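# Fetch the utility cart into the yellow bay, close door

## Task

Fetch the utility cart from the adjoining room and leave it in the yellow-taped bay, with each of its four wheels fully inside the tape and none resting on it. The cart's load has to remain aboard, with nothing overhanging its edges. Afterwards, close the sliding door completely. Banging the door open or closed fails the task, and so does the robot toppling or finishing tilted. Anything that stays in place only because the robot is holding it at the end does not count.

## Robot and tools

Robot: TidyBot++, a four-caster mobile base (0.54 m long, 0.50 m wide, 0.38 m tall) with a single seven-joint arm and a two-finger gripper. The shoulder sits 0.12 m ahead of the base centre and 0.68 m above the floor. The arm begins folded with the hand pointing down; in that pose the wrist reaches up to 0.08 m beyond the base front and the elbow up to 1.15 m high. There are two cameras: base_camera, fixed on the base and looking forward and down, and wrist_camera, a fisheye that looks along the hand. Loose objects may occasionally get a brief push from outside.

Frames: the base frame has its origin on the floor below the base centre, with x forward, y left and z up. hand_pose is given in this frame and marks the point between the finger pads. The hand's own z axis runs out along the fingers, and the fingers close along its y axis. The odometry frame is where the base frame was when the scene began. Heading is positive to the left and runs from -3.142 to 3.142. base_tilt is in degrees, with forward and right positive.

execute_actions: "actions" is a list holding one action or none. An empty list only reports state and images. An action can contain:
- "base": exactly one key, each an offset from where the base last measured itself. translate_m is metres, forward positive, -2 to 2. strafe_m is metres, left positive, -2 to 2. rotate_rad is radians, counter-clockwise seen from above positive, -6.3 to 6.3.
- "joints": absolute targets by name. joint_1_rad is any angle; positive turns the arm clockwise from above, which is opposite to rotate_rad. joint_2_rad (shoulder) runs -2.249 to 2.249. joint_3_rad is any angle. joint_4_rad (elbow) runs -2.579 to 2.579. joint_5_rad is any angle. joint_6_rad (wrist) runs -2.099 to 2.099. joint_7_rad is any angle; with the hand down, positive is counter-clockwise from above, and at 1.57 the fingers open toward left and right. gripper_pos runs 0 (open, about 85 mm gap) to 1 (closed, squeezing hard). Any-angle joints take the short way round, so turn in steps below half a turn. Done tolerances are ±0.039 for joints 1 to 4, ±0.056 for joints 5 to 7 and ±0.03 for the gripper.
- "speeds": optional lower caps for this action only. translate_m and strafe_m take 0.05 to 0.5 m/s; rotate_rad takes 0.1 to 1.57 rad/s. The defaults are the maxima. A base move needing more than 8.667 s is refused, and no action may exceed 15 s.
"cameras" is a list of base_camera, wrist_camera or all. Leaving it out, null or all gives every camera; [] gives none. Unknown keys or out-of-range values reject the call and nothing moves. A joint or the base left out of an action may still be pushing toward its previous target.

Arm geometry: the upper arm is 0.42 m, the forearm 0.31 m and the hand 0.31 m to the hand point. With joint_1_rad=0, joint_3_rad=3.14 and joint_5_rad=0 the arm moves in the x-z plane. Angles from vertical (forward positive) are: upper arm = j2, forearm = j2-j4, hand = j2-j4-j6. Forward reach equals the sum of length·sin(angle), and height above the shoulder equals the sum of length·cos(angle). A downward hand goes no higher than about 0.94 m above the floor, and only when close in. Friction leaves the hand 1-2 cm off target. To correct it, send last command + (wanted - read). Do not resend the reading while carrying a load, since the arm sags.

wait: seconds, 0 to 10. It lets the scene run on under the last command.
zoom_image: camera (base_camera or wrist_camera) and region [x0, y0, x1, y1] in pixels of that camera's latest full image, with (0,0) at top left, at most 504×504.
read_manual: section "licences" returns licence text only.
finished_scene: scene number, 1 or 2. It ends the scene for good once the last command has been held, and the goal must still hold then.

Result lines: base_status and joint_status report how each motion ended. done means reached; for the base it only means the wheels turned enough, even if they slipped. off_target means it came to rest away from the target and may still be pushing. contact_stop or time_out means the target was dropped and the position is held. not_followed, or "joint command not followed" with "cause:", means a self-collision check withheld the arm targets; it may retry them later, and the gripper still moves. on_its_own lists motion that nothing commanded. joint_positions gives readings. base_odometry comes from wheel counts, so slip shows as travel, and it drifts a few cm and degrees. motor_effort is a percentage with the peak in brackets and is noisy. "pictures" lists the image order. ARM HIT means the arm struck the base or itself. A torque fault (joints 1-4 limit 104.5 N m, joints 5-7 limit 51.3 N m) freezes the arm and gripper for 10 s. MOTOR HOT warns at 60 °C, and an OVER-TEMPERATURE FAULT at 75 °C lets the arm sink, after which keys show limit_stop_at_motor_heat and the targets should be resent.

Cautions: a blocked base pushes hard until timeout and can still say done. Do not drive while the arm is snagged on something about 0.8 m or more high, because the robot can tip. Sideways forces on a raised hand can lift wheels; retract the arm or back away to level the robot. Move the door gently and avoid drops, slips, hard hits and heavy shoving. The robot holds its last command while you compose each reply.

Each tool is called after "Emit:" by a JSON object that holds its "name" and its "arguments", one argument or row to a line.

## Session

Emit:
{"name": "execute_actions", "arguments": {
  "actions": [
    {"joints": {"joint_2_rad": -0.45, "joint_4_rad": -1.3, "joint_6_rad": -1.2}}
  ]
}}

Scene clock: 2.50 s.
base_odometry: x=+0.000 y=+0.000 heading=+0.000 (m, m, rad; odometry frame)
base_tilt: forward=-0.1 right=+1.3 (deg)
base_status: not commanded
joint_positions: joint_1_rad=+0.033 joint_2_rad=-0.439 joint_3_rad=+3.177 joint_4_rad=-1.309 joint_5_rad=-0.004 joint_6_rad=-1.163 joint_7_rad=+1.512 gripper_pos=+0.000
joint_status: all done
motor_effort: joint_1_rad=+0(0) joint_2_rad=-2(6) joint_3_rad=+0(0) joint_4_rad=+18(21) joint_5_rad=-1(1) joint_6_rad=+8(8) joint_7_rad=+0(0) (%)
hand_pose: x=+0.4587 y=-0.0262 z=+1.1264 quat_wxyz=(-0.007, +0.849, -0.056, +0.526) (m; base frame)
pictures: base_camera, wrist_camera
camera_calibration (this result's frames):
wrist_camera: T_world_to_cam=[[-0.0918608, -0.992376, -0.0821673, 0.103622], [-0.437281, 0.114336, -0.892027, 1.26484], [0.894621, -0.0460121, -0.444451, 0.223969], [0, 0, 0, 1]] pos_world=[0.362243, -0.03148, 1.23633]
Images, in order (width x height): base_camera 644x364, wrist_camera 644x476.

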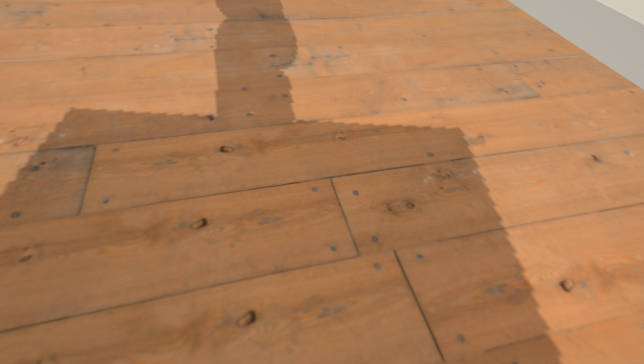

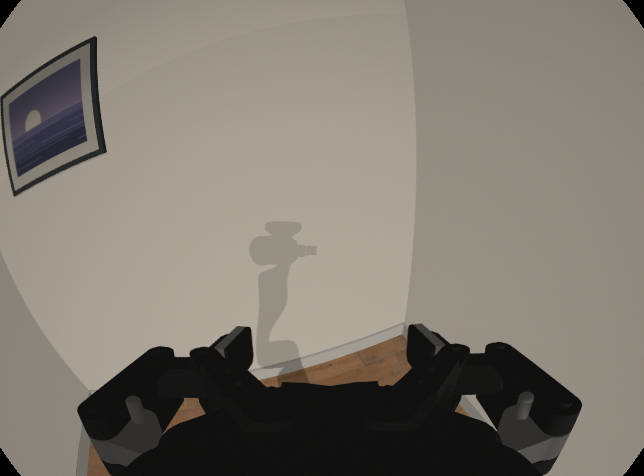

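Emit:
{"name": "execute_actions", "arguments": {
  "actions": [
    {"joints": {"joint_1_rad": -2.3, "joint_3_rad": 3.14, "joint_7_rad": 1.57}}
  ],
  "cameras": ["wrist_camera"]
}}

Scene clock: 8.67 s.
base_odometry: x=+0.000 y=+0.000 heading=+0.000 (m, m, rad; odometry frame)
base_tilt: forward=-0.2 right=+1.3 (deg)
base_status: not commanded
joint_positions: joint_1_rad=-2.288 joint_2_rad=-0.439 joint_3_rad=+3.154 joint_4_rad=-1.309 joint_5_rad=-0.004 joint_6_rad=-1.163 joint_7_rad=+1.539 gripper_pos=+0.000
joint_status: all done
motor_effort: joint_1_rad=+0(0) joint_2_rad=-2(2) joint_3_rad=+0(0) joint_4_rad=+18(18) joint_5_rad=-1(1) joint_6_rad=+8(8) joint_7_rad=+1(0) (%)
hand_pose: x=-0.1021 y=+0.2587 z=+1.1264 quat_wxyz=(-0.483, +0.369, +0.766, +0.209) (m; base frame)
pictures: wrist_camera
camera_calibration (this result's frames):
wrist_camera: T_world_to_cam=[[0.769465, 0.636884, -0.0479939, -0.0371575], [0.250576, -0.370149, -0.89454, 1.18543], [-0.587482, 0.676291, -0.444405, 0.400505], [0, 0, 0, 1]] pos_world=[-0.0331581, 0.191591, 1.23661]
Images, in order (width x height): wrist_camera 644x476.

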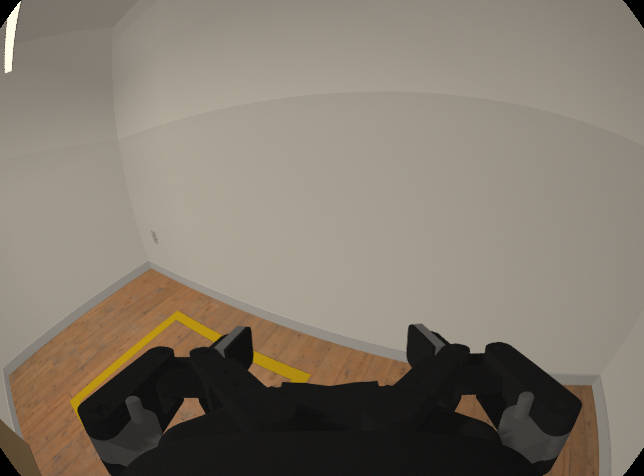

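Emit:
{"name": "execute_actions", "arguments": {
  "actions": [
    {"base": {"rotate_rad": 1.807}, "joints": {"joint_1_rad": -2.2, "joint_7_rad": 1.6}}
  ]
}}

Scene clock: 36.17 s.
base_odometry: x=+0.000 y=+0.000 heading=+1.806 (m, m, rad; odometry frame)
base_tilt: forward=-0.1 right=+1.3 (deg)
base_status: done
joint_positions: joint_1_rad=-2.207 joint_2_rad=-0.440 joint_3_rad=+3.153 joint_4_rad=-1.309 joint_5_rad=-0.004 joint_6_rad=-1.165 joint_7_rad=+1.570 gripper_pos=+0.000
joint_status: all done
motor_effort: joint_1_rad=+0(1) joint_2_rad=-2(3) joint_3_rad=+0(1) joint_4_rad=+18(18) joint_5_rad=+0(1) joint_6_rad=+8(8) joint_7_rad=+1(0) (%)
hand_pose: x=-0.0802 y=+0.2751 z=+1.1264 quat_wxyz=(-0.470, +0.388, +0.757, +0.236) (m; base frame)
pictures: base_camera, wrist_camera
camera_calibration (this result's frames):
wrist_camera: T_world_to_cam=[[0.811171, 0.584459, -0.0202335, -0.0779485], [0.24529, -0.371439, -0.89547, 1.18698], [-0.530881, 0.721416, -0.444662, 0.394703], [0, 0, 0, 1]] pos_world=[-0.0183854, 0.201704, 1.23684]
Images, in order (width x height): base_camera 644x364, wrist_camera 644x476.

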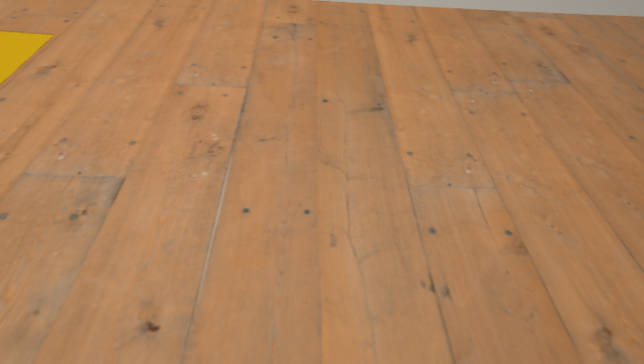

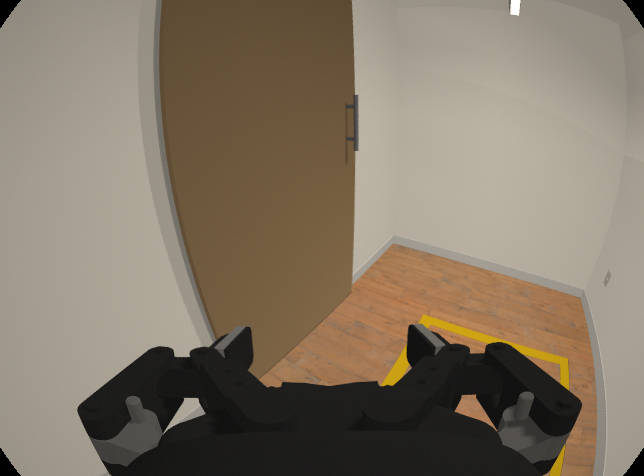

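Emit:
{"name": "execute_actions", "arguments": {
  "actions": [
    {"base": {"strafe_m": 1.49}, "joints": {"joint_1_rad": -3.155, "joint_2_rad": -0.39, "joint_3_rad": 3.125, "joint_4_rad": -1.89, "joint_5_rad": 0.0, "joint_6_rad": -0.07, "joint_7_rad": 1.57, "gripper_pos": 0.0}}
  ]
}}

Scene clock: 75.23 s.
base_odometry: x=-1.449 y=-0.349 heading=+1.807 (m, m, rad; odometry frame)
base_tilt: forward=-0.2 right=+1.4 (deg)
base_status: done
joint_positions: joint_1_rad=-3.144 joint_2_rad=-0.404 joint_3_rad=+3.136 joint_4_rad=-1.877 joint_5_rad=-0.004 joint_6_rad=-0.104 joint_7_rad=+1.570 gripper_pos=+0.000
joint_status: all done
motor_effort: joint_1_rad=+0(1) joint_2_rad=-7(8) joint_3_rad=+0(1) joint_4_rad=+22(22) joint_5_rad=-1(1) joint_6_rad=+9(9) joint_7_rad=+0(1) (%)
hand_pose: x=-0.3396 y=-0.0063 z=+1.0974 quat_wxyz=(-0.705, -0.002, +0.709, -0.004) (m; base frame)
pictures: base_camera, wrist_camera
camera_calibration (this result's frames):
wrist_camera: T_world_to_cam=[[-0.0106631, 0.999838, -0.0144786, 0.0135712], [0.00404934, -0.0144361, -0.999888, 1.15511], [-0.999935, -0.0107205, -0.00389475, -0.200489], [0, 0, 0, 1]] pos_world=[-0.205009, 0.000956982, 1.1544]
Images, in order (width x height): base_camera 644x364, wrist_camera 644x476.

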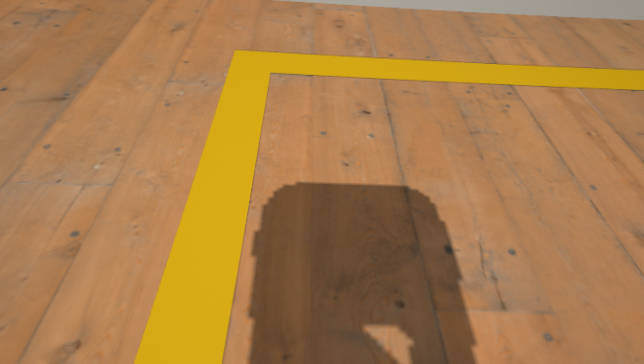

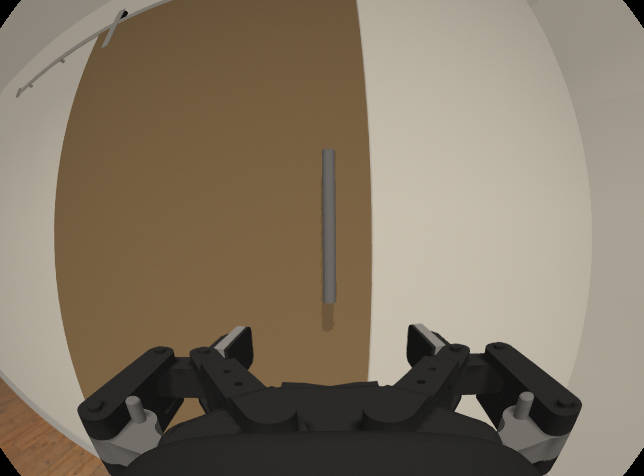

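Emit:
{"name": "zoom_image", "arguments": {
  "camera": "wrist_camera",
  "region": [280, 130, 400, 340]
}}

Emit:
{"name": "zoom_image", "arguments": {
  "camera": "base_camera",
  "region": [200, 0, 644, 120]
}}

Region (280, 130, 400, 340) of wrist_camera's 644x476 image, scaled by 2.400; it fills the left 288 columns of this view, and the rest is white.

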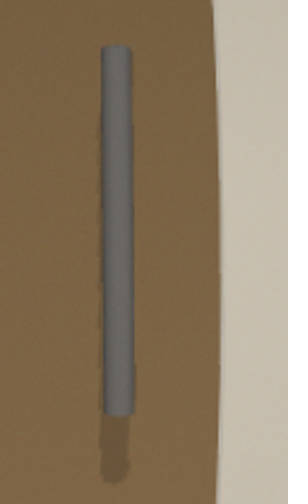

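Region (200, 0, 644, 120) of base_camera's 644x364 image, scaled by 1.135; it fills the top 136 rows of this view, and the rest is white.

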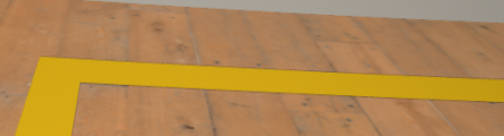

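Emit:
{"name": "execute_actions", "arguments": {
  "actions": [
    {"base": {"translate_m": -0.36}}
  ]
}}

Scene clock: 100.33 s.
base_odometry: x=-1.365 y=-0.699 heading=+1.806 (m, m, rad; odometry frame)
base_tilt: forward=-0.2 right=+1.3 (deg)
base_status: done
joint_positions: joint_1_rad=-3.145 joint_2_rad=-0.389 joint_3_rad=+3.135 joint_4_rad=-1.880 joint_5_rad=-0.004 joint_6_rad=-0.103 joint_7_rad=+1.570 gripper_pos=+0.000
joint_status: not commanded
motor_effort: joint_1_rad=+0(1) joint_2_rad=-8(10) joint_3_rad=+1(1) joint_4_rad=+23(23) joint_5_rad=+0(0) joint_6_rad=+10(10) joint_7_rad=+0(1) (%)
hand_pose: x=-0.3461 y=-0.0066 z=+1.0890 quat_wxyz=(-0.699, -0.003, +0.715, -0.004) (m; base frame)
pictures: base_camera, wrist_camera
camera_calibration (this result's frames):
wrist_camera: T_world_to_cam=[[-0.010941, 0.999835, -0.0144882, 0.0136022], [0.0209793, -0.0142564, -0.999678, 1.15231], [-0.99972, -0.0112415, -0.0208199, -0.188505], [0, 0, 0, 1]] pos_world=[-0.212478, 0.000708767, 1.14821]
Images, in order (width x height): base_camera 644x364, wrist_camera 644x476.

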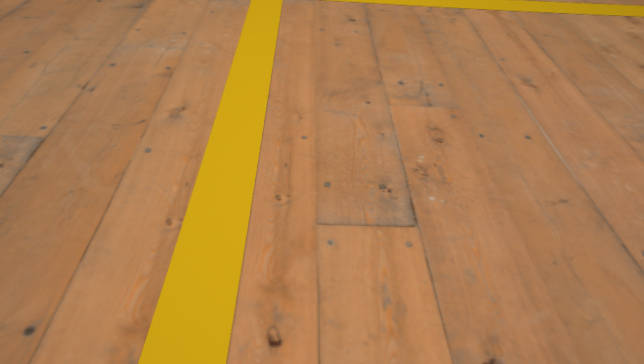

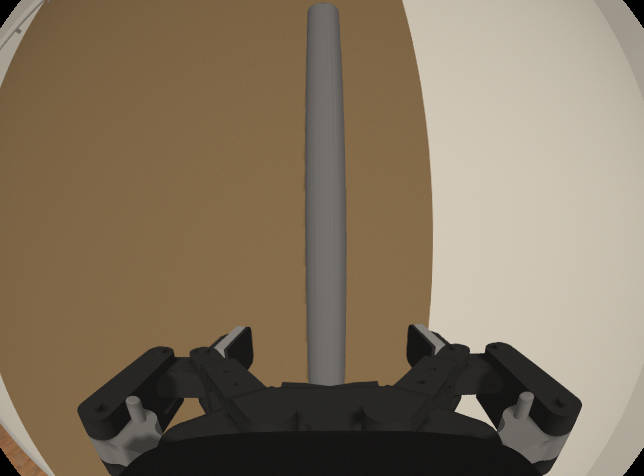

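Emit:
{"name": "execute_actions", "arguments": {
  "actions": [
    {"joints": {"joint_2_rad": -0.29, "joint_4_rad": -1.84, "joint_6_rad": 0.01, "gripper_pos": 0.5}}
  ],
  "cameras": ["wrist_camera"]
}}

Scene clock: 118.57 s.
base_odometry: x=-1.365 y=-0.699 heading=+1.806 (m, m, rad; odometry frame)
base_tilt: forward=-0.2 right=+1.3 (deg)
base_status: not commanded
joint_positions: joint_1_rad=-3.145 joint_2_rad=-0.294 joint_3_rad=+3.135 joint_4_rad=-1.850 joint_5_rad=-0.004 joint_6_rad=-0.024 joint_7_rad=+1.570 gripper_pos=+0.500
joint_status: all done
motor_effort: joint_1_rad=-1(0) joint_2_rad=-10(12) joint_3_rad=+0(1) joint_4_rad=+23(23) joint_5_rad=-1(1) joint_6_rad=+10(9) joint_7_rad=+0(0) (%)
hand_pose: x=-0.3847 y=-0.0067 z=+1.0862 quat_wxyz=(-0.704, -0.002, +0.710, -0.004) (m; base frame)
pictures: wrist_camera
camera_calibration (this result's frames):
wrist_camera: T_world_to_cam=[[-0.0110469, 0.999826, -0.0150405, 0.0138103], [0.00712861, -0.0149623, -0.999863, 1.14522], [-0.999914, -0.0111526, -0.00696208, -0.242343], [0, 0, 0, 1]] pos_world=[-0.250333, 0.000624494, 1.14358]
Images, in order (width x height): wrist_camera 644x476.

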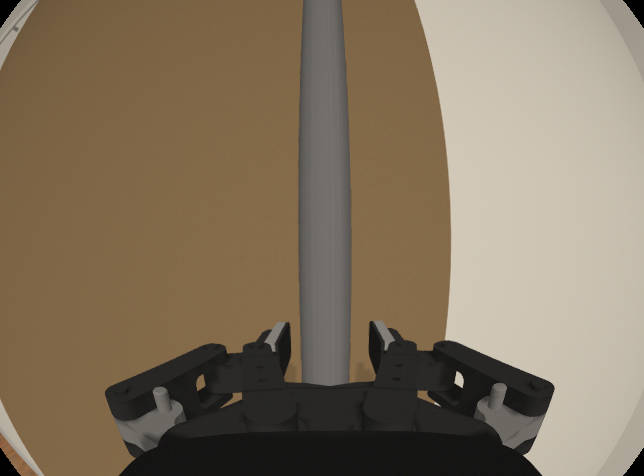

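Emit:
{"name": "execute_actions", "arguments": {
  "actions": [
    {"base": {"strafe_m": -0.85}, "joints": {"gripper_pos": 0.58}, "speeds": {"strafe_m": 0.3}}
  ]
}}

Scene clock: 141.23 s.
base_odometry: x=-0.538 y=-0.501 heading=+1.806 (m, m, rad; odometry frame)
base_tilt: forward=-0.2 right=+1.3 (deg)
base_status: done
joint_positions: joint_1_rad=-3.155 joint_2_rad=-0.293 joint_3_rad=+3.123 joint_4_rad=-1.848 joint_5_rad=-0.004 joint_6_rad=-0.016 joint_7_rad=+1.570 gripper_pos=+0.580
joint_status: all done
motor_effort: joint_1_rad=+1(21) joint_2_rad=-10(15) joint_3_rad=+1(23) joint_4_rad=+23(26) joint_5_rad=+0(1) joint_6_rad=+9(12) joint_7_rad=+0(0) (%)
hand_pose: x=-0.3847 y=-0.0188 z=+1.0894 quat_wxyz=(-0.707, -0.011, +0.707, -0.011) (m; base frame)
pictures: base_camera, wrist_camera
camera_calibration (this result's frames):
wrist_camera: T_world_to_cam=[[-0.0322277, 0.999413, -0.0116186, 0.0139742], [-0.00194396, -0.0116873, -0.99993, 1.14491], [-0.999479, -0.0322028, 0.00231947, -0.252739], [0, 0, 0, 1]] pos_world=[-0.249931, -0.00872397, 1.14558]
Images, in order (width x height): base_camera 644x364, wrist_camera 644x476.

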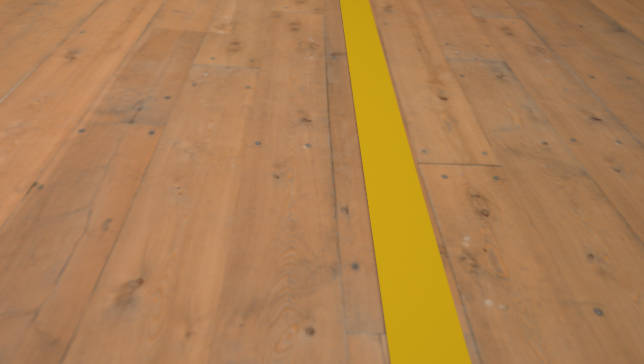

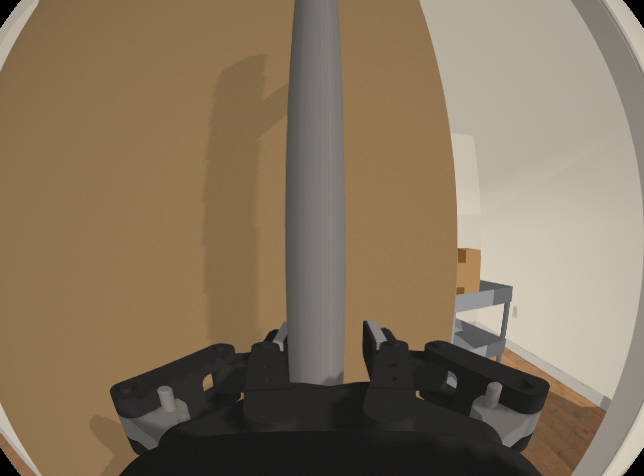

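Emit:
{"name": "execute_actions", "arguments": {
  "actions": [
    {"joints": {"joint_2_rad": -0.52, "joint_4_rad": -1.92, "joint_6_rad": -0.2, "gripper_pos": 0.0}}
  ],
  "cameras": ["wrist_camera"]
}}

Scene clock: 150.23 s.
base_odometry: x=-0.538 y=-0.501 heading=+1.806 (m, m, rad; odometry frame)
base_tilt: forward=-0.1 right=+1.3 (deg)
base_status: not commanded
joint_positions: joint_1_rad=-3.155 joint_2_rad=-0.521 joint_3_rad=+3.123 joint_4_rad=-1.905 joint_5_rad=-0.004 joint_6_rad=-0.165 joint_7_rad=+1.570 gripper_pos=+0.000
joint_status: all done
motor_effort: joint_1_rad=+0(0) joint_2_rad=-3(12) joint_3_rad=+0(1) joint_4_rad=+22(23) joint_5_rad=+0(0) joint_6_rad=+9(10) joint_7_rad=+0(1) (%)
hand_pose: x=-0.2913 y=-0.0172 z=+1.1118 quat_wxyz=(-0.715, -0.012, +0.699, -0.009) (m; base frame)
pictures: wrist_camera
camera_calibration (this result's frames):
wrist_camera: T_world_to_cam=[[-0.0315851, 0.999471, -0.00771705, 0.0115367], [-0.0240529, -0.00847873, -0.999675, 1.16083], [-0.999212, -0.0313892, 0.024308, -0.183783], [0, 0, 0, 1]] pos_world=[-0.155353, -0.00745704, 1.16501]
Images, in order (width x height): wrist_camera 644x476.

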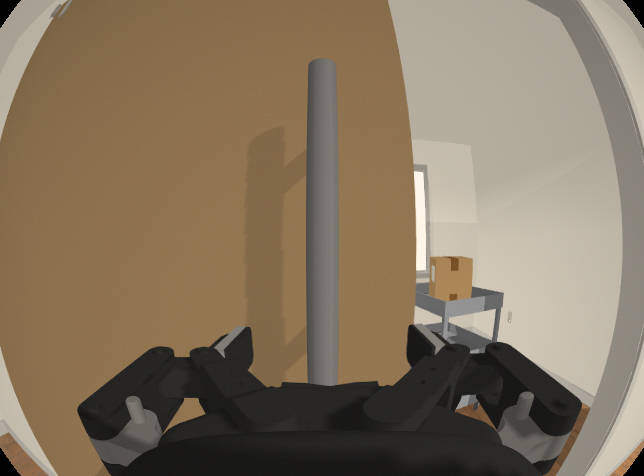

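Emit:
{"name": "execute_actions", "arguments": {
  "actions": [
    {"base": {"strafe_m": 0.49}, "joints": {"joint_1_rad": -3.13, "joint_3_rad": 3.155, "joint_2_rad": -0.6, "joint_4_rad": -1.4, "joint_6_rad": -1.3}}
  ]
}}

Scene clock: 158.57 s.
base_odometry: x=-1.014 y=-0.616 heading=+1.807 (m, m, rad; odometry frame)
base_tilt: forward=-0.1 right=+1.3 (deg)
base_status: done
joint_positions: joint_1_rad=-3.144 joint_2_rad=-0.592 joint_3_rad=+3.149 joint_4_rad=-1.410 joint_5_rad=-0.004 joint_6_rad=-1.269 joint_7_rad=+1.570 gripper_pos=+0.000
joint_status: all done
motor_effort: joint_1_rad=+0(1) joint_2_rad=+3(6) joint_3_rad=+0(3) joint_4_rad=+17(24) joint_5_rad=-1(2) joint_6_rad=+8(10) joint_7_rad=+1(0) (%)
hand_pose: x=-0.1465 y=+0.0003 z=+1.0925 quat_wxyz=(-0.503, +0.003, +0.864, -0.003) (m; base frame)
pictures: base_camera, wrist_camera
camera_calibration (this result's frames):
wrist_camera: T_world_to_cam=[[0.00578887, 0.999796, -0.0193594, 0.0167022], [0.491194, -0.0197062, -0.870828, 1.07985], [-0.871031, -0.00446808, -0.491207, 0.543866], [0, 0, 0, 1]] pos_world=[-0.0567863, 0.00701088, 1.20783]
Images, in order (width x height): base_camera 644x364, wrist_camera 644x476.

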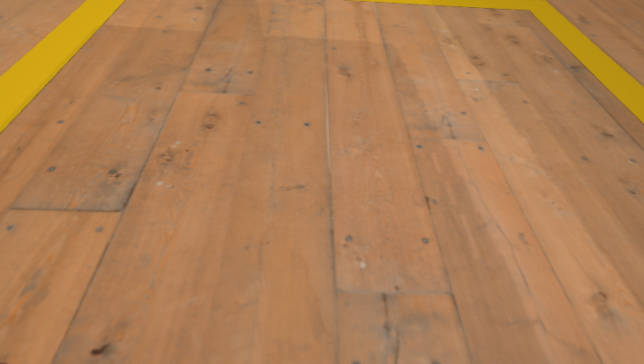

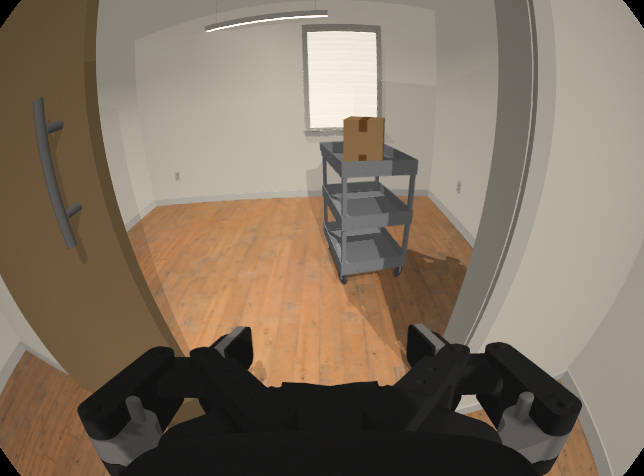

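Emit:
{"name": "zoom_image", "arguments": {
  "camera": "wrist_camera",
  "region": [300, 100, 440, 300]
}}

Region (300, 100, 440, 300) of wrist_camera's 644x476 image, scaled by 2.520; it fills the left 353 columns of this view, and the rest is white.

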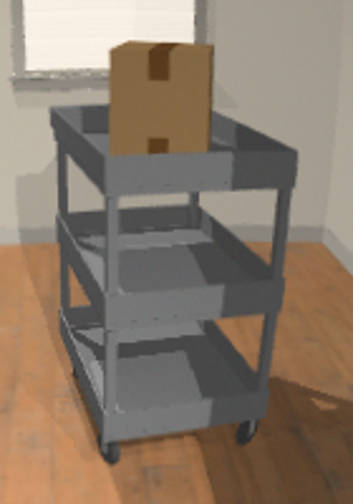

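Emit:
{"name": "execute_actions", "arguments": {
  "actions": [
    {"base": {"rotate_rad": 0.17}}
  ],
  "cameras": ["wrist_camera"]
}}

Scene clock: 279.50 s.
base_odometry: x=-1.015 y=-0.616 heading=+1.977 (m, m, rad; odometry frame)
base_tilt: forward=-0.2 right=+1.2 (deg)
base_status: done
joint_positions: joint_1_rad=-3.141 joint_2_rad=-0.592 joint_3_rad=+3.149 joint_4_rad=-1.410 joint_5_rad=-0.004 joint_6_rad=-1.269 joint_7_rad=+1.570 gripper_pos=+0.000
joint_status: not commanded
motor_effort: joint_1_rad=+0(0) joint_2_rad=+3(5) joint_3_rad=+0(1) joint_4_rad=+17(18) joint_5_rad=-1(1) joint_6_rad=+8(8) joint_7_rad=+1(0) (%)
hand_pose: x=-0.1465 y=+0.0010 z=+1.0925 quat_wxyz=(-0.503, +0.004, +0.864, -0.002) (m; base frame)
pictures: wrist_camera
camera_calibration (this result's frames):
wrist_camera: T_world_to_cam=[[0.00844807, 0.999777, -0.0193601, 0.0163865], [0.491092, -0.0210133, -0.870854, 1.07988], [-0.871067, -0.00215057, -0.49116, 0.543838], [0, 0, 0, 1]] pos_world=[-0.0567386, 0.00747858, 1.20784]
Images, in order (width x height): wrist_camera 644x476.

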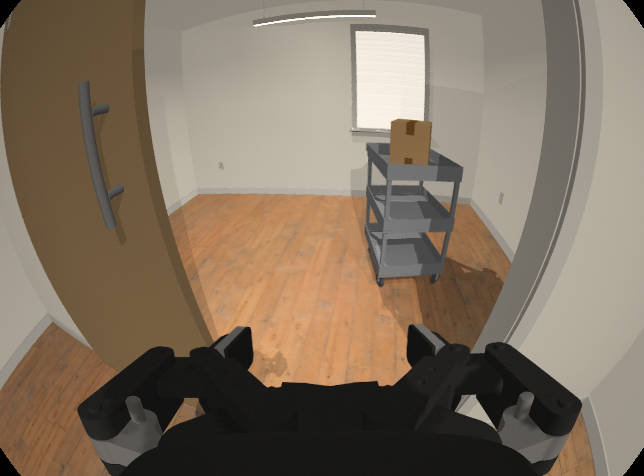

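Emit:
{"name": "execute_actions", "arguments": {
  "actions": [
    {"base": {"translate_m": -2.0}, "joints": {"joint_1_rad": -1.75, "joint_2_rad": -0.35, "joint_4_rad": -1.0, "joint_6_rad": -1.75}}
  ]
}}

Scene clock: 295.13 s.
base_odometry: x=-0.222 y=-2.453 heading=+1.978 (m, m, rad; odometry frame)
base_tilt: forward=-0.1 right=+1.2 (deg)
base_status: done
joint_positions: joint_1_rad=-1.762 joint_2_rad=-0.363 joint_3_rad=+3.149 joint_4_rad=-1.015 joint_5_rad=-0.004 joint_6_rad=-1.714 joint_7_rad=+1.570 gripper_pos=+0.000
joint_status: all done
motor_effort: joint_1_rad=+0(1) joint_2_rad=-1(7) joint_3_rad=+1(1) joint_4_rad=+14(18) joint_5_rad=+0(1) joint_6_rad=+7(8) joint_7_rad=+0(0) (%)
hand_pose: x=+0.0700 y=+0.2545 z=+1.1031 quat_wxyz=(-0.293, +0.591, +0.712, +0.239) (m; base frame)
pictures: base_camera, wrist_camera
camera_calibration (this result's frames):
wrist_camera: T_world_to_cam=[[0.983736, 0.178944, -0.0155454, -0.102336], [0.116639, -0.70223, -0.70233, 1.00182], [-0.136595, 0.689095, -0.711681, 0.754089], [0, 0, 0, 1]] pos_world=[0.0868241, 0.202184, 1.23869]
Images, in order (width x height): base_camera 644x364, wrist_camera 644x476.

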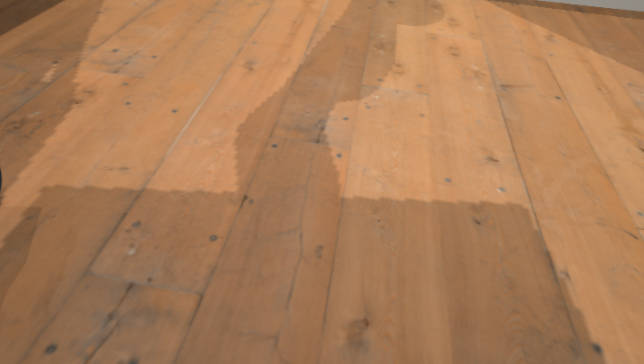

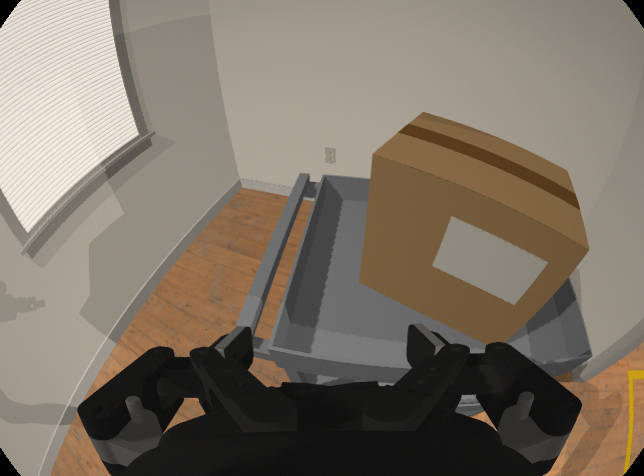

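Emit:
{"name": "zoom_image", "arguments": {
  "camera": "wrist_camera",
  "region": [200, 160, 400, 380]
}}

Region (200, 160, 400, 380) of wrist_camera's 644x476 image, scaled by 2.291; it fills the left 458 columns of this view, and the rest is white.

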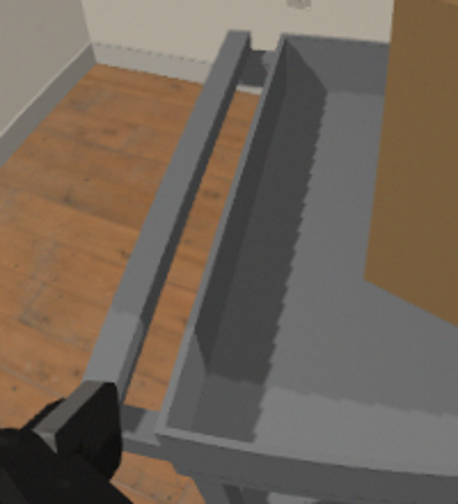

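Emit:
{"name": "execute_actions", "arguments": {
  "actions": [
    {"base": {"translate_m": -0.498}, "joints": {"joint_1_rad": 0.012, "joint_3_rad": 3.13, "joint_6_rad": -2.03, "joint_7_rad": 0.35, "gripper_pos": 0.48}}
  ],
  "cameras": []
}}

Emit:
{"name": "execute_actions", "arguments": {
  "actions": [
    {"base": {"strafe_m": 0.694}, "joints": {"joint_2_rad": 0.14, "joint_4_rad": -0.99}}
  ]
}}

Scene clock: 382.60 s.
base_odometry: x=-0.025 y=-2.910 heading=+1.978 (m, m, rad; odometry frame)
base_tilt: forward=-0.1 right=+1.3 (deg)
base_status: done
joint_positions: joint_1_rad=-0.001 joint_2_rad=-0.359 joint_3_rad=+3.145 joint_4_rad=-1.012 joint_5_rad=-0.004 joint_6_rad=-1.994 joint_7_rad=+0.379 gripper_pos=+0.480
joint_status: all done
motor_effort: joint_1_rad=+0(1) joint_2_rad=+0(2) joint_3_rad=+0(2) joint_4_rad=+13(14) joint_5_rad=+0(1) joint_6_rad=+5(7) joint_7_rad=+0(0) (%)
hand_pose: x=+0.3099 y=+0.0016 z=+1.0513 quat_wxyz=(-0.139, +0.802, -0.544, +0.201) (m; base frame)
pictures: none
No camera images: the call's "cameras" was empty. Leave "cameras" out to get every camera's image.

Scene clock: 385.33 s.
base_odometry: x=-0.662 y=-3.185 heading=+1.979 (m, m, rad; odometry frame)
base_tilt: forward=-0.2 right=+1.3 (deg)
base_status: done
joint_positions: joint_1_rad=+0.003 joint_2_rad=+0.143 joint_3_rad=+3.138 joint_4_rad=-1.003 joint_5_rad=-0.004 joint_6_rad=-1.996 joint_7_rad=+0.379 gripper_pos=+0.480
joint_status: all done
motor_effort: joint_1_rad=+0(1) joint_2_rad=-19(22) joint_3_rad=+1(1) joint_4_rad=+16(16) joint_5_rad=-1(1) joint_6_rad=+0(5) joint_7_rad=+0(0) (%)
hand_pose: x=+0.4652 y=+0.0026 z=+0.9168 quat_wxyz=(-0.002, +0.828, -0.560, -0.001) (m; base frame)
pictures: base_camera, wrist_camera
camera_calibration (this result's frames):
wrist_camera: T_world_to_cam=[[-0.932752, -0.360499, -0.00387137, 0.433382], [-0.360507, 0.932756, 0.00145921, 0.220461], [0.003085, 0.00275673, -0.999991, 1.05022], [0, 0, 0, 1]] pos_world=[0.480475, -0.0522976, 1.05157]
Images, in order (width x height): base_camera 644x364, wrist_camera 644x476.

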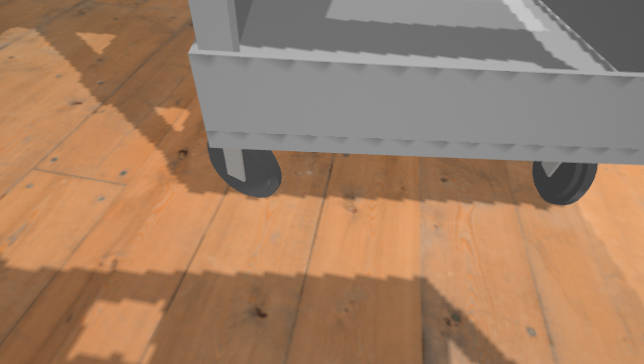

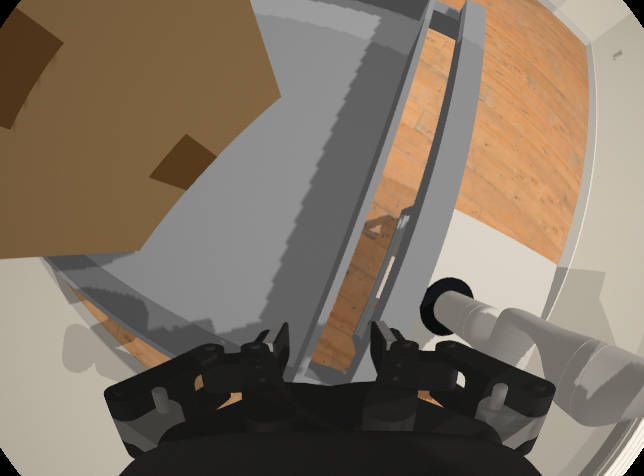

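Emit:
{"name": "zoom_image", "arguments": {
  "camera": "wrist_camera",
  "region": [280, 150, 500, 390]
}}

Region (280, 150, 500, 390) of wrist_camera's 644x476 image, scaled by 2.100; it fills the left 462 columns of this view, and the rest is white.

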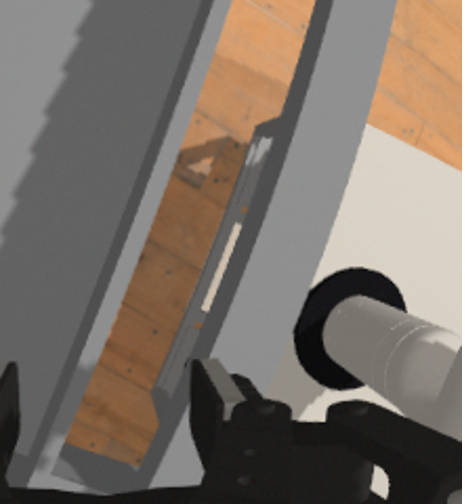

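Emit:
{"name": "execute_actions", "arguments": {
  "actions": [
    {"base": {"rotate_rad": -0.38}, "joints": {"joint_2_rad": 0.103, "joint_4_rad": -1.055}}
  ]
}}

Scene clock: 405.73 s.
base_odometry: x=-0.662 y=-3.185 heading=+1.600 (m, m, rad; odometry frame)
base_tilt: forward=-0.2 right=+1.3 (deg)
base_status: done
joint_positions: joint_1_rad=+0.013 joint_2_rad=+0.118 joint_3_rad=+3.135 joint_4_rad=-1.048 joint_5_rad=-0.004 joint_6_rad=-1.996 joint_7_rad=+0.379 gripper_pos=+0.480
joint_status: all done
motor_effort: joint_1_rad=+0(3) joint_2_rad=-19(21) joint_3_rad=+0(2) joint_4_rad=+16(16) joint_5_rad=-1(0) joint_6_rad=+1(0) joint_7_rad=+0(0) (%)
hand_pose: x=+0.4511 y=+0.0000 z=+0.9122 quat_wxyz=(+0.004, +0.826, -0.564, -0.010) (m; base frame)
pictures: base_camera, wrist_camera
camera_calibration (this result's frames):
wrist_camera: T_world_to_cam=[[-0.935328, -0.35344, 0.015553, 0.402765], [-0.353334, 0.935452, 0.00920105, 0.207501], [-0.0178011, 0.00311059, -0.999837, 1.05495], [0, 0, 0, 1]] pos_world=[0.468814, -0.055035, 1.04661]
Images, in order (width x height): base_camera 644x364, wrist_camera 644x476.

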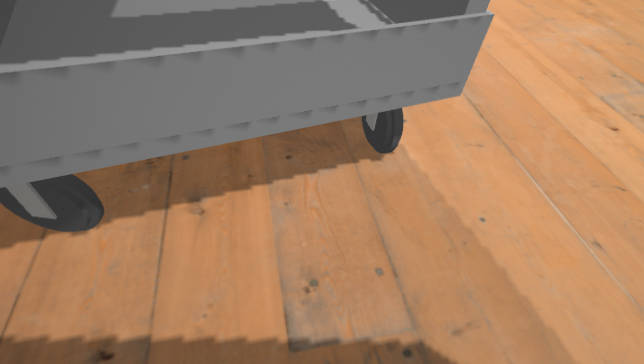

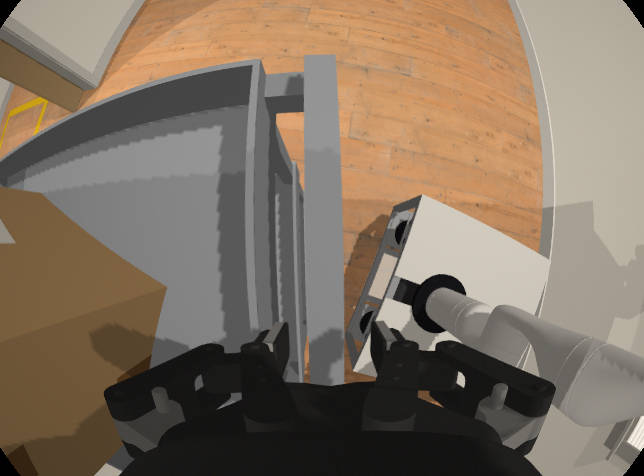

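Emit:
{"name": "execute_actions", "arguments": {
  "actions": [
    {"joints": {"joint_2_rad": 0.045, "joint_4_rad": -1.335, "joint_6_rad": -1.722, "gripper_pos": 0.43}}
  ],
  "cameras": ["wrist_camera"]
}}

Scene clock: 428.77 s.
base_odometry: x=-0.662 y=-3.185 heading=+1.600 (m, m, rad; odometry frame)
base_tilt: forward=-0.2 right=+1.3 (deg)
base_status: not commanded
joint_positions: joint_1_rad=+0.013 joint_2_rad=+0.062 joint_3_rad=+3.135 joint_4_rad=-1.325 joint_5_rad=-0.004 joint_6_rad=-1.756 joint_7_rad=+0.379 gripper_pos=+0.430
joint_status: all done
motor_effort: joint_1_rad=+0(0) joint_2_rad=-18(18) joint_3_rad=+0(0) joint_4_rad=+16(17) joint_5_rad=-1(0) joint_6_rad=+1(0) joint_7_rad=+0(0) (%)
hand_pose: x=+0.4538 y=+0.0002 z=+0.8482 quat_wxyz=(-0.002, +0.826, -0.564, -0.001) (m; base frame)
pictures: wrist_camera
camera_calibration (this result's frames):
wrist_camera: T_world_to_cam=[[-0.935782, -0.352566, -0.00314407, 0.422331], [-0.352572, 0.935783, 0.00193877, 0.214649], [0.00225862, 0.00292277, -0.999993, 0.982037], [0, 0, 0, 1]] pos_world=[0.468671, -0.0548355, 0.982942]
Images, in order (width x height): wrist_camera 644x476.

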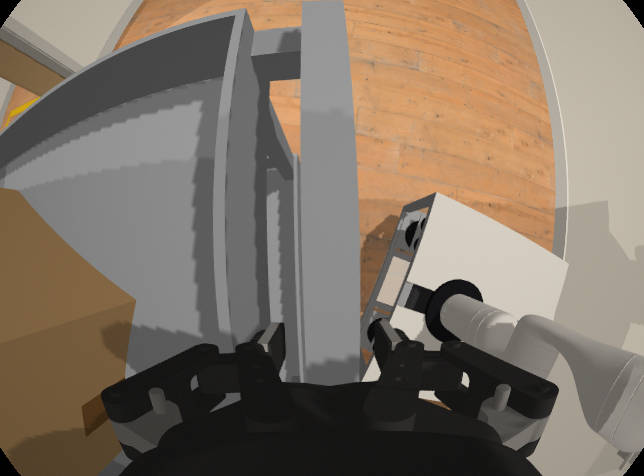

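Emit:
{"name": "execute_actions", "arguments": {
  "actions": [
    {"joints": {"gripper_pos": 1.0}}
  ],
  "cameras": []
}}

Emit:
{"name": "execute_actions", "arguments": {
  "actions": [
    {"base": {"strafe_m": 0.12}, "joints": {"joint_7_rad": 0.19}}
  ],
  "cameras": []
}}

Emit:
{"name": "execute_actions", "arguments": {
  "actions": [
    {"base": {"strafe_m": 0.11}, "joints": {"joint_7_rad": 0.0}}
  ]
}}

Scene clock: 436.93 s.
base_odometry: x=-0.662 y=-3.185 heading=+1.600 (m, m, rad; odometry frame)
base_tilt: forward=-0.2 right=+1.2 (deg)
base_status: not commanded
joint_positions: joint_1_rad=+0.013 joint_2_rad=+0.057 joint_3_rad=+3.136 joint_4_rad=-1.327 joint_5_rad=-0.004 joint_6_rad=-1.755 joint_7_rad=+0.379 gripper_pos=+0.743
joint_status: gripper_pos off_target (ended at +0.743, target +1.000)
motor_effort: joint_1_rad=+1(2) joint_2_rad=-18(19) joint_3_rad=+0(2) joint_4_rad=+16(20) joint_5_rad=-1(4) joint_6_rad=+1(6) joint_7_rad=-1(1) (%)
hand_pose: x=+0.4527 y=+0.0000 z=+0.8488 quat_wxyz=(-0.002, +0.826, -0.564, +0.000) (m; base frame)
pictures: none
No camera images: the call's "cameras" was empty. Leave "cameras" out to get every camera's image.

Scene clock: 438.23 s.
base_odometry: x=-0.782 y=-3.188 heading=+1.598 (m, m, rad; odometry frame)
base_tilt: forward=-0.2 right=+1.3 (deg)
base_status: done
joint_positions: joint_1_rad=+0.022 joint_2_rad=+0.048 joint_3_rad=+3.137 joint_4_rad=-1.337 joint_5_rad=+0.002 joint_6_rad=-1.754 joint_7_rad=+0.197 gripper_pos=+0.743
joint_status: all done
motor_effort: joint_1_rad=-4(5) joint_2_rad=-17(18) joint_3_rad=-3(4) joint_4_rad=+17(20) joint_5_rad=-3(6) joint_6_rad=+0(7) joint_7_rad=+3(12) (%)
hand_pose: x=+0.4489 y=-0.0049 z=+0.8488 quat_wxyz=(+0.000, +0.768, -0.641, +0.002) (m; base frame)
pictures: none
No camera images: the call's "cameras" was empty. Leave "cameras" out to get every camera's image.

Scene clock: 439.47 s.
base_odometry: x=-0.892 y=-3.191 heading=+1.597 (m, m, rad; odometry frame)
base_tilt: forward=-0.2 right=+1.4 (deg)
base_status: done
joint_positions: joint_1_rad=+0.020 joint_2_rad=+0.048 joint_3_rad=+3.136 joint_4_rad=-1.337 joint_5_rad=+0.008 joint_6_rad=-1.750 joint_7_rad=+0.005 gripper_pos=+0.743
joint_status: all done
motor_effort: joint_1_rad=-3(7) joint_2_rad=-19(20) joint_3_rad=-3(6) joint_4_rad=+18(20) joint_5_rad=+0(8) joint_6_rad=+1(6) joint_7_rad=+3(12) (%)
hand_pose: x=+0.4501 y=-0.0063 z=+0.8489 quat_wxyz=(+0.000, +0.703, -0.711, +0.005) (m; base frame)
pictures: base_camera, wrist_camera
camera_calibration (this result's frames):
wrist_camera: T_world_to_cam=[[-0.999676, 0.0238857, -0.00884041, 0.452621], [0.0239772, 0.999658, -0.0103917, 0.0608113], [0.00858917, -0.0106003, -0.999907, 0.979724], [0, 0, 0, 1]] pos_world=[0.442601, -0.0612163, 0.984266]
Images, in order (width x height): base_camera 644x364, wrist_camera 644x476.

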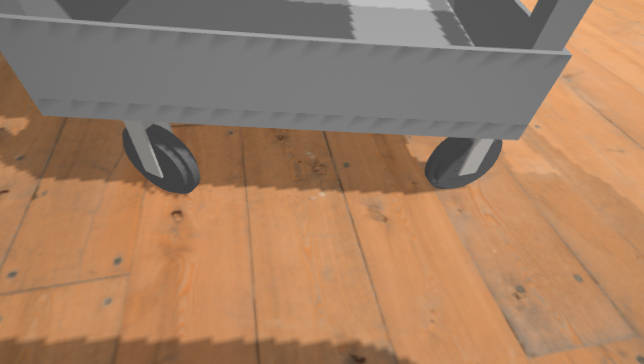

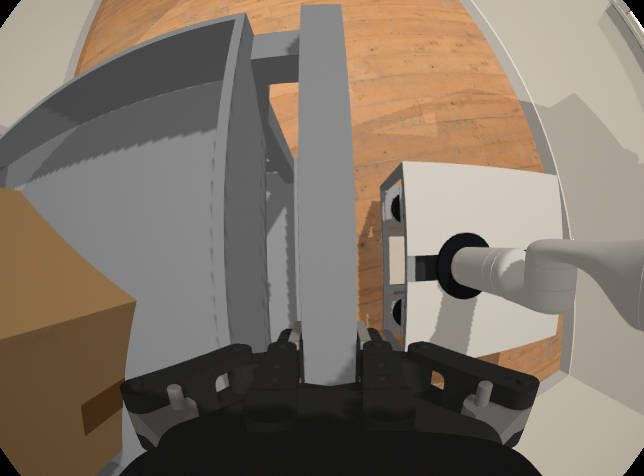

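Emit:
{"name": "execute_actions", "arguments": {
  "actions": [
    {"base": {"translate_m": 0.72}, "speeds": {"translate_m": 0.4}}
  ]
}}

Scene clock: 465.87 s.
base_odometry: x=-0.912 y=-2.471 heading=+1.598 (m, m, rad; odometry frame)
base_tilt: forward=-0.1 right=+1.3 (deg)
base_status: done
joint_positions: joint_1_rad=+0.013 joint_2_rad=+0.054 joint_3_rad=+3.134 joint_4_rad=-1.330 joint_5_rad=+0.008 joint_6_rad=-1.750 joint_7_rad=+0.005 gripper_pos=+0.743
joint_status: not commanded
motor_effort: joint_1_rad=+3(5) joint_2_rad=-19(21) joint_3_rad=+2(4) joint_4_rad=+17(30) joint_5_rad=+3(5) joint_6_rad=+3(16) joint_7_rad=+0(3) (%)
hand_pose: x=+0.4526 y=-0.0030 z=+0.8491 quat_wxyz=(+0.000, +0.706, -0.708, +0.005) (m; base frame)
pictures: base_camera, wrist_camera
camera_calibration (this result's frames):
wrist_camera: T_world_to_cam=[[-0.999859, 0.0139322, -0.00938884, 0.455527], [0.0140267, 0.999851, -0.0100796, 0.0616969], [0.009247, -0.0102098, -0.999905, 0.979646], [0, 0, 0, 1]] pos_world=[0.445538, -0.0580321, 0.984451]
Images, in order (width x height): base_camera 644x364, wrist_camera 644x476.

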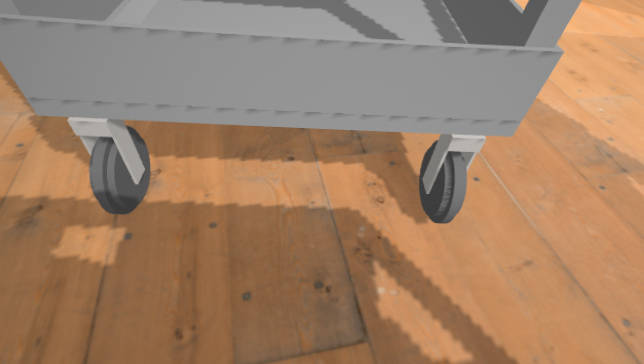

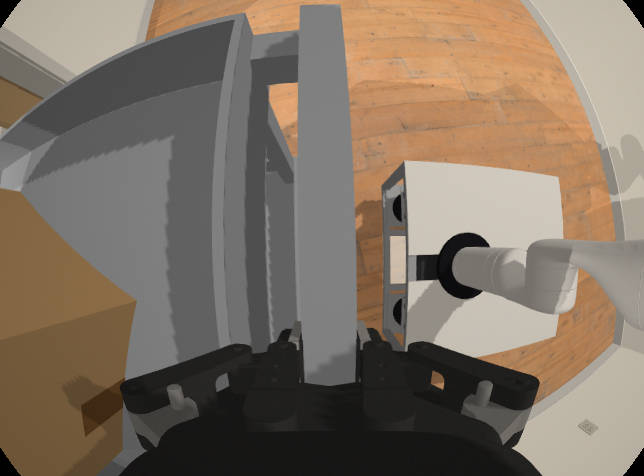

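Emit:
{"name": "zoom_image", "arguments": {
  "camera": "wrist_camera",
  "region": [0, 0, 200, 200]
}}

Region (0, 0, 200, 200) of wrist_camera's 644x476 image, scaled by 2.520.

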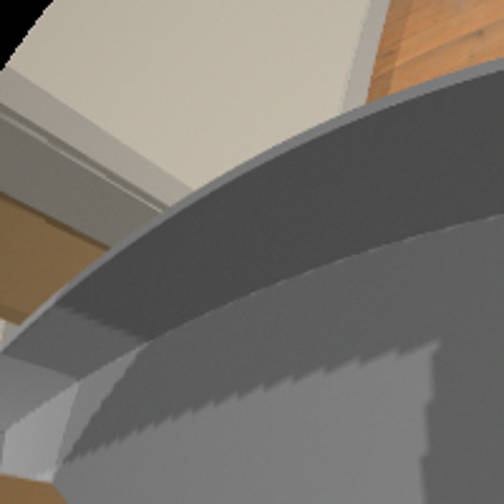

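Emit:
{"name": "execute_actions", "arguments": {
  "actions": [
    {"base": {"translate_m": 0.72}, "joints": {"joint_7_rad": -0.012}, "speeds": {"translate_m": 0.36}}
  ]
}}

Scene clock: 512.07 s.
base_odometry: x=-0.932 y=-1.752 heading=+1.598 (m, m, rad; odometry frame)
base_tilt: forward=-0.1 right=+1.3 (deg)
base_status: done
joint_positions: joint_1_rad=+0.007 joint_2_rad=+0.054 joint_3_rad=+3.129 joint_4_rad=-1.330 joint_5_rad=+0.007 joint_6_rad=-1.749 joint_7_rad=+0.005 gripper_pos=+0.743
joint_status: all done
motor_effort: joint_1_rad=+4(4) joint_2_rad=-18(21) joint_3_rad=+3(3) joint_4_rad=+16(30) joint_5_rad=+4(4) joint_6_rad=+4(16) joint_7_rad=-1(2) (%)
hand_pose: x=+0.4531 y=+0.0009 z=+0.8490 quat_wxyz=(-0.001, +0.710, -0.704, +0.005) (m; base frame)
pictures: base_camera, wrist_camera
camera_calibration (this result's frames):
wrist_camera: T_world_to_cam=[[-0.999945, 0.00307637, -0.0100245, 0.456517], [0.00316237, 0.999958, -0.00857416, 0.0614547], [0.00999769, -0.00860539, -0.999913, 0.979308], [0, 0, 0, 1]] pos_world=[0.446507, -0.0544293, 0.984327]
Images, in order (width x height): base_camera 644x364, wrist_camera 644x476.

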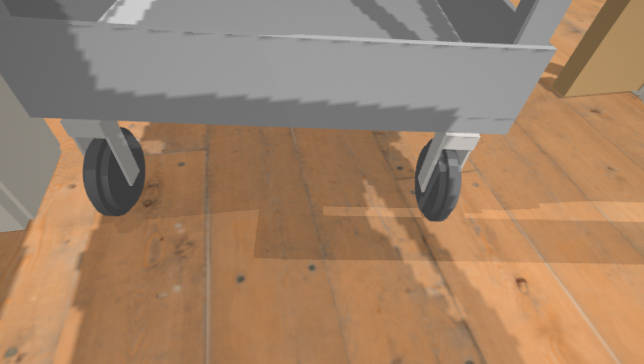

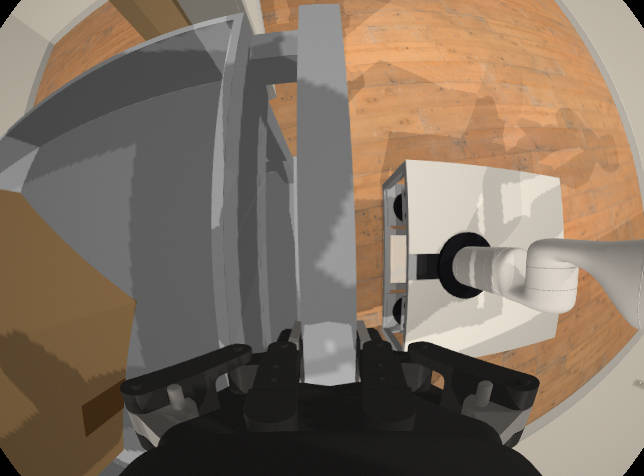

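Emit:
{"name": "execute_actions", "arguments": {
  "actions": [
    {"base": {"translate_m": 1.09}, "speeds": {"translate_m": 0.4}}
  ]
}}

Scene clock: 543.83 s.
base_odometry: x=-0.962 y=-0.662 heading=+1.599 (m, m, rad; odometry frame)
base_tilt: forward=-0.1 right=+1.3 (deg)
base_status: done
joint_positions: joint_1_rad=+0.000 joint_2_rad=+0.054 joint_3_rad=+3.122 joint_4_rad=-1.330 joint_5_rad=+0.005 joint_6_rad=-1.749 joint_7_rad=+0.005 gripper_pos=+0.743
joint_status: not commanded
motor_effort: joint_1_rad=+5(5) joint_2_rad=-19(21) joint_3_rad=+4(4) joint_4_rad=+16(30) joint_5_rad=+4(4) joint_6_rad=+3(16) joint_7_rad=-3(3) (%)
hand_pose: x=+0.4528 y=+0.0062 z=+0.8491 quat_wxyz=(-0.002, +0.715, -0.699, +0.004) (m; base frame)
pictures: base_camera, wrist_camera
camera_calibration (this result's frames):
wrist_camera: T_world_to_cam=[[-0.999883, -0.0113388, -0.0102448, 0.456452], [-0.0112771, 0.999918, -0.0060627, 0.060565], [0.0103127, -0.00594646, -0.999929, 0.979259], [0, 0, 0, 1]] pos_world=[0.446983, -0.0495613, 0.984233]
Images, in order (width x height): base_camera 644x364, wrist_camera 644x476.

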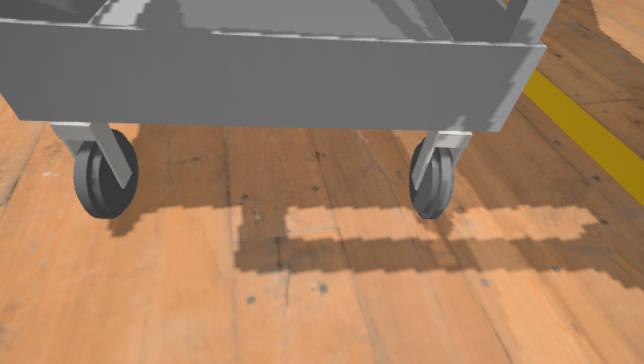

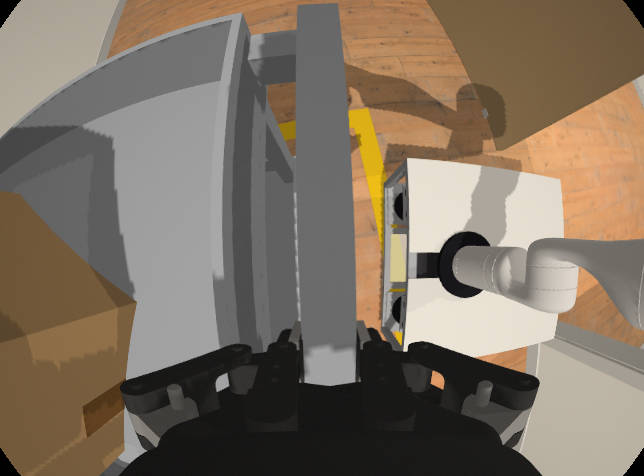

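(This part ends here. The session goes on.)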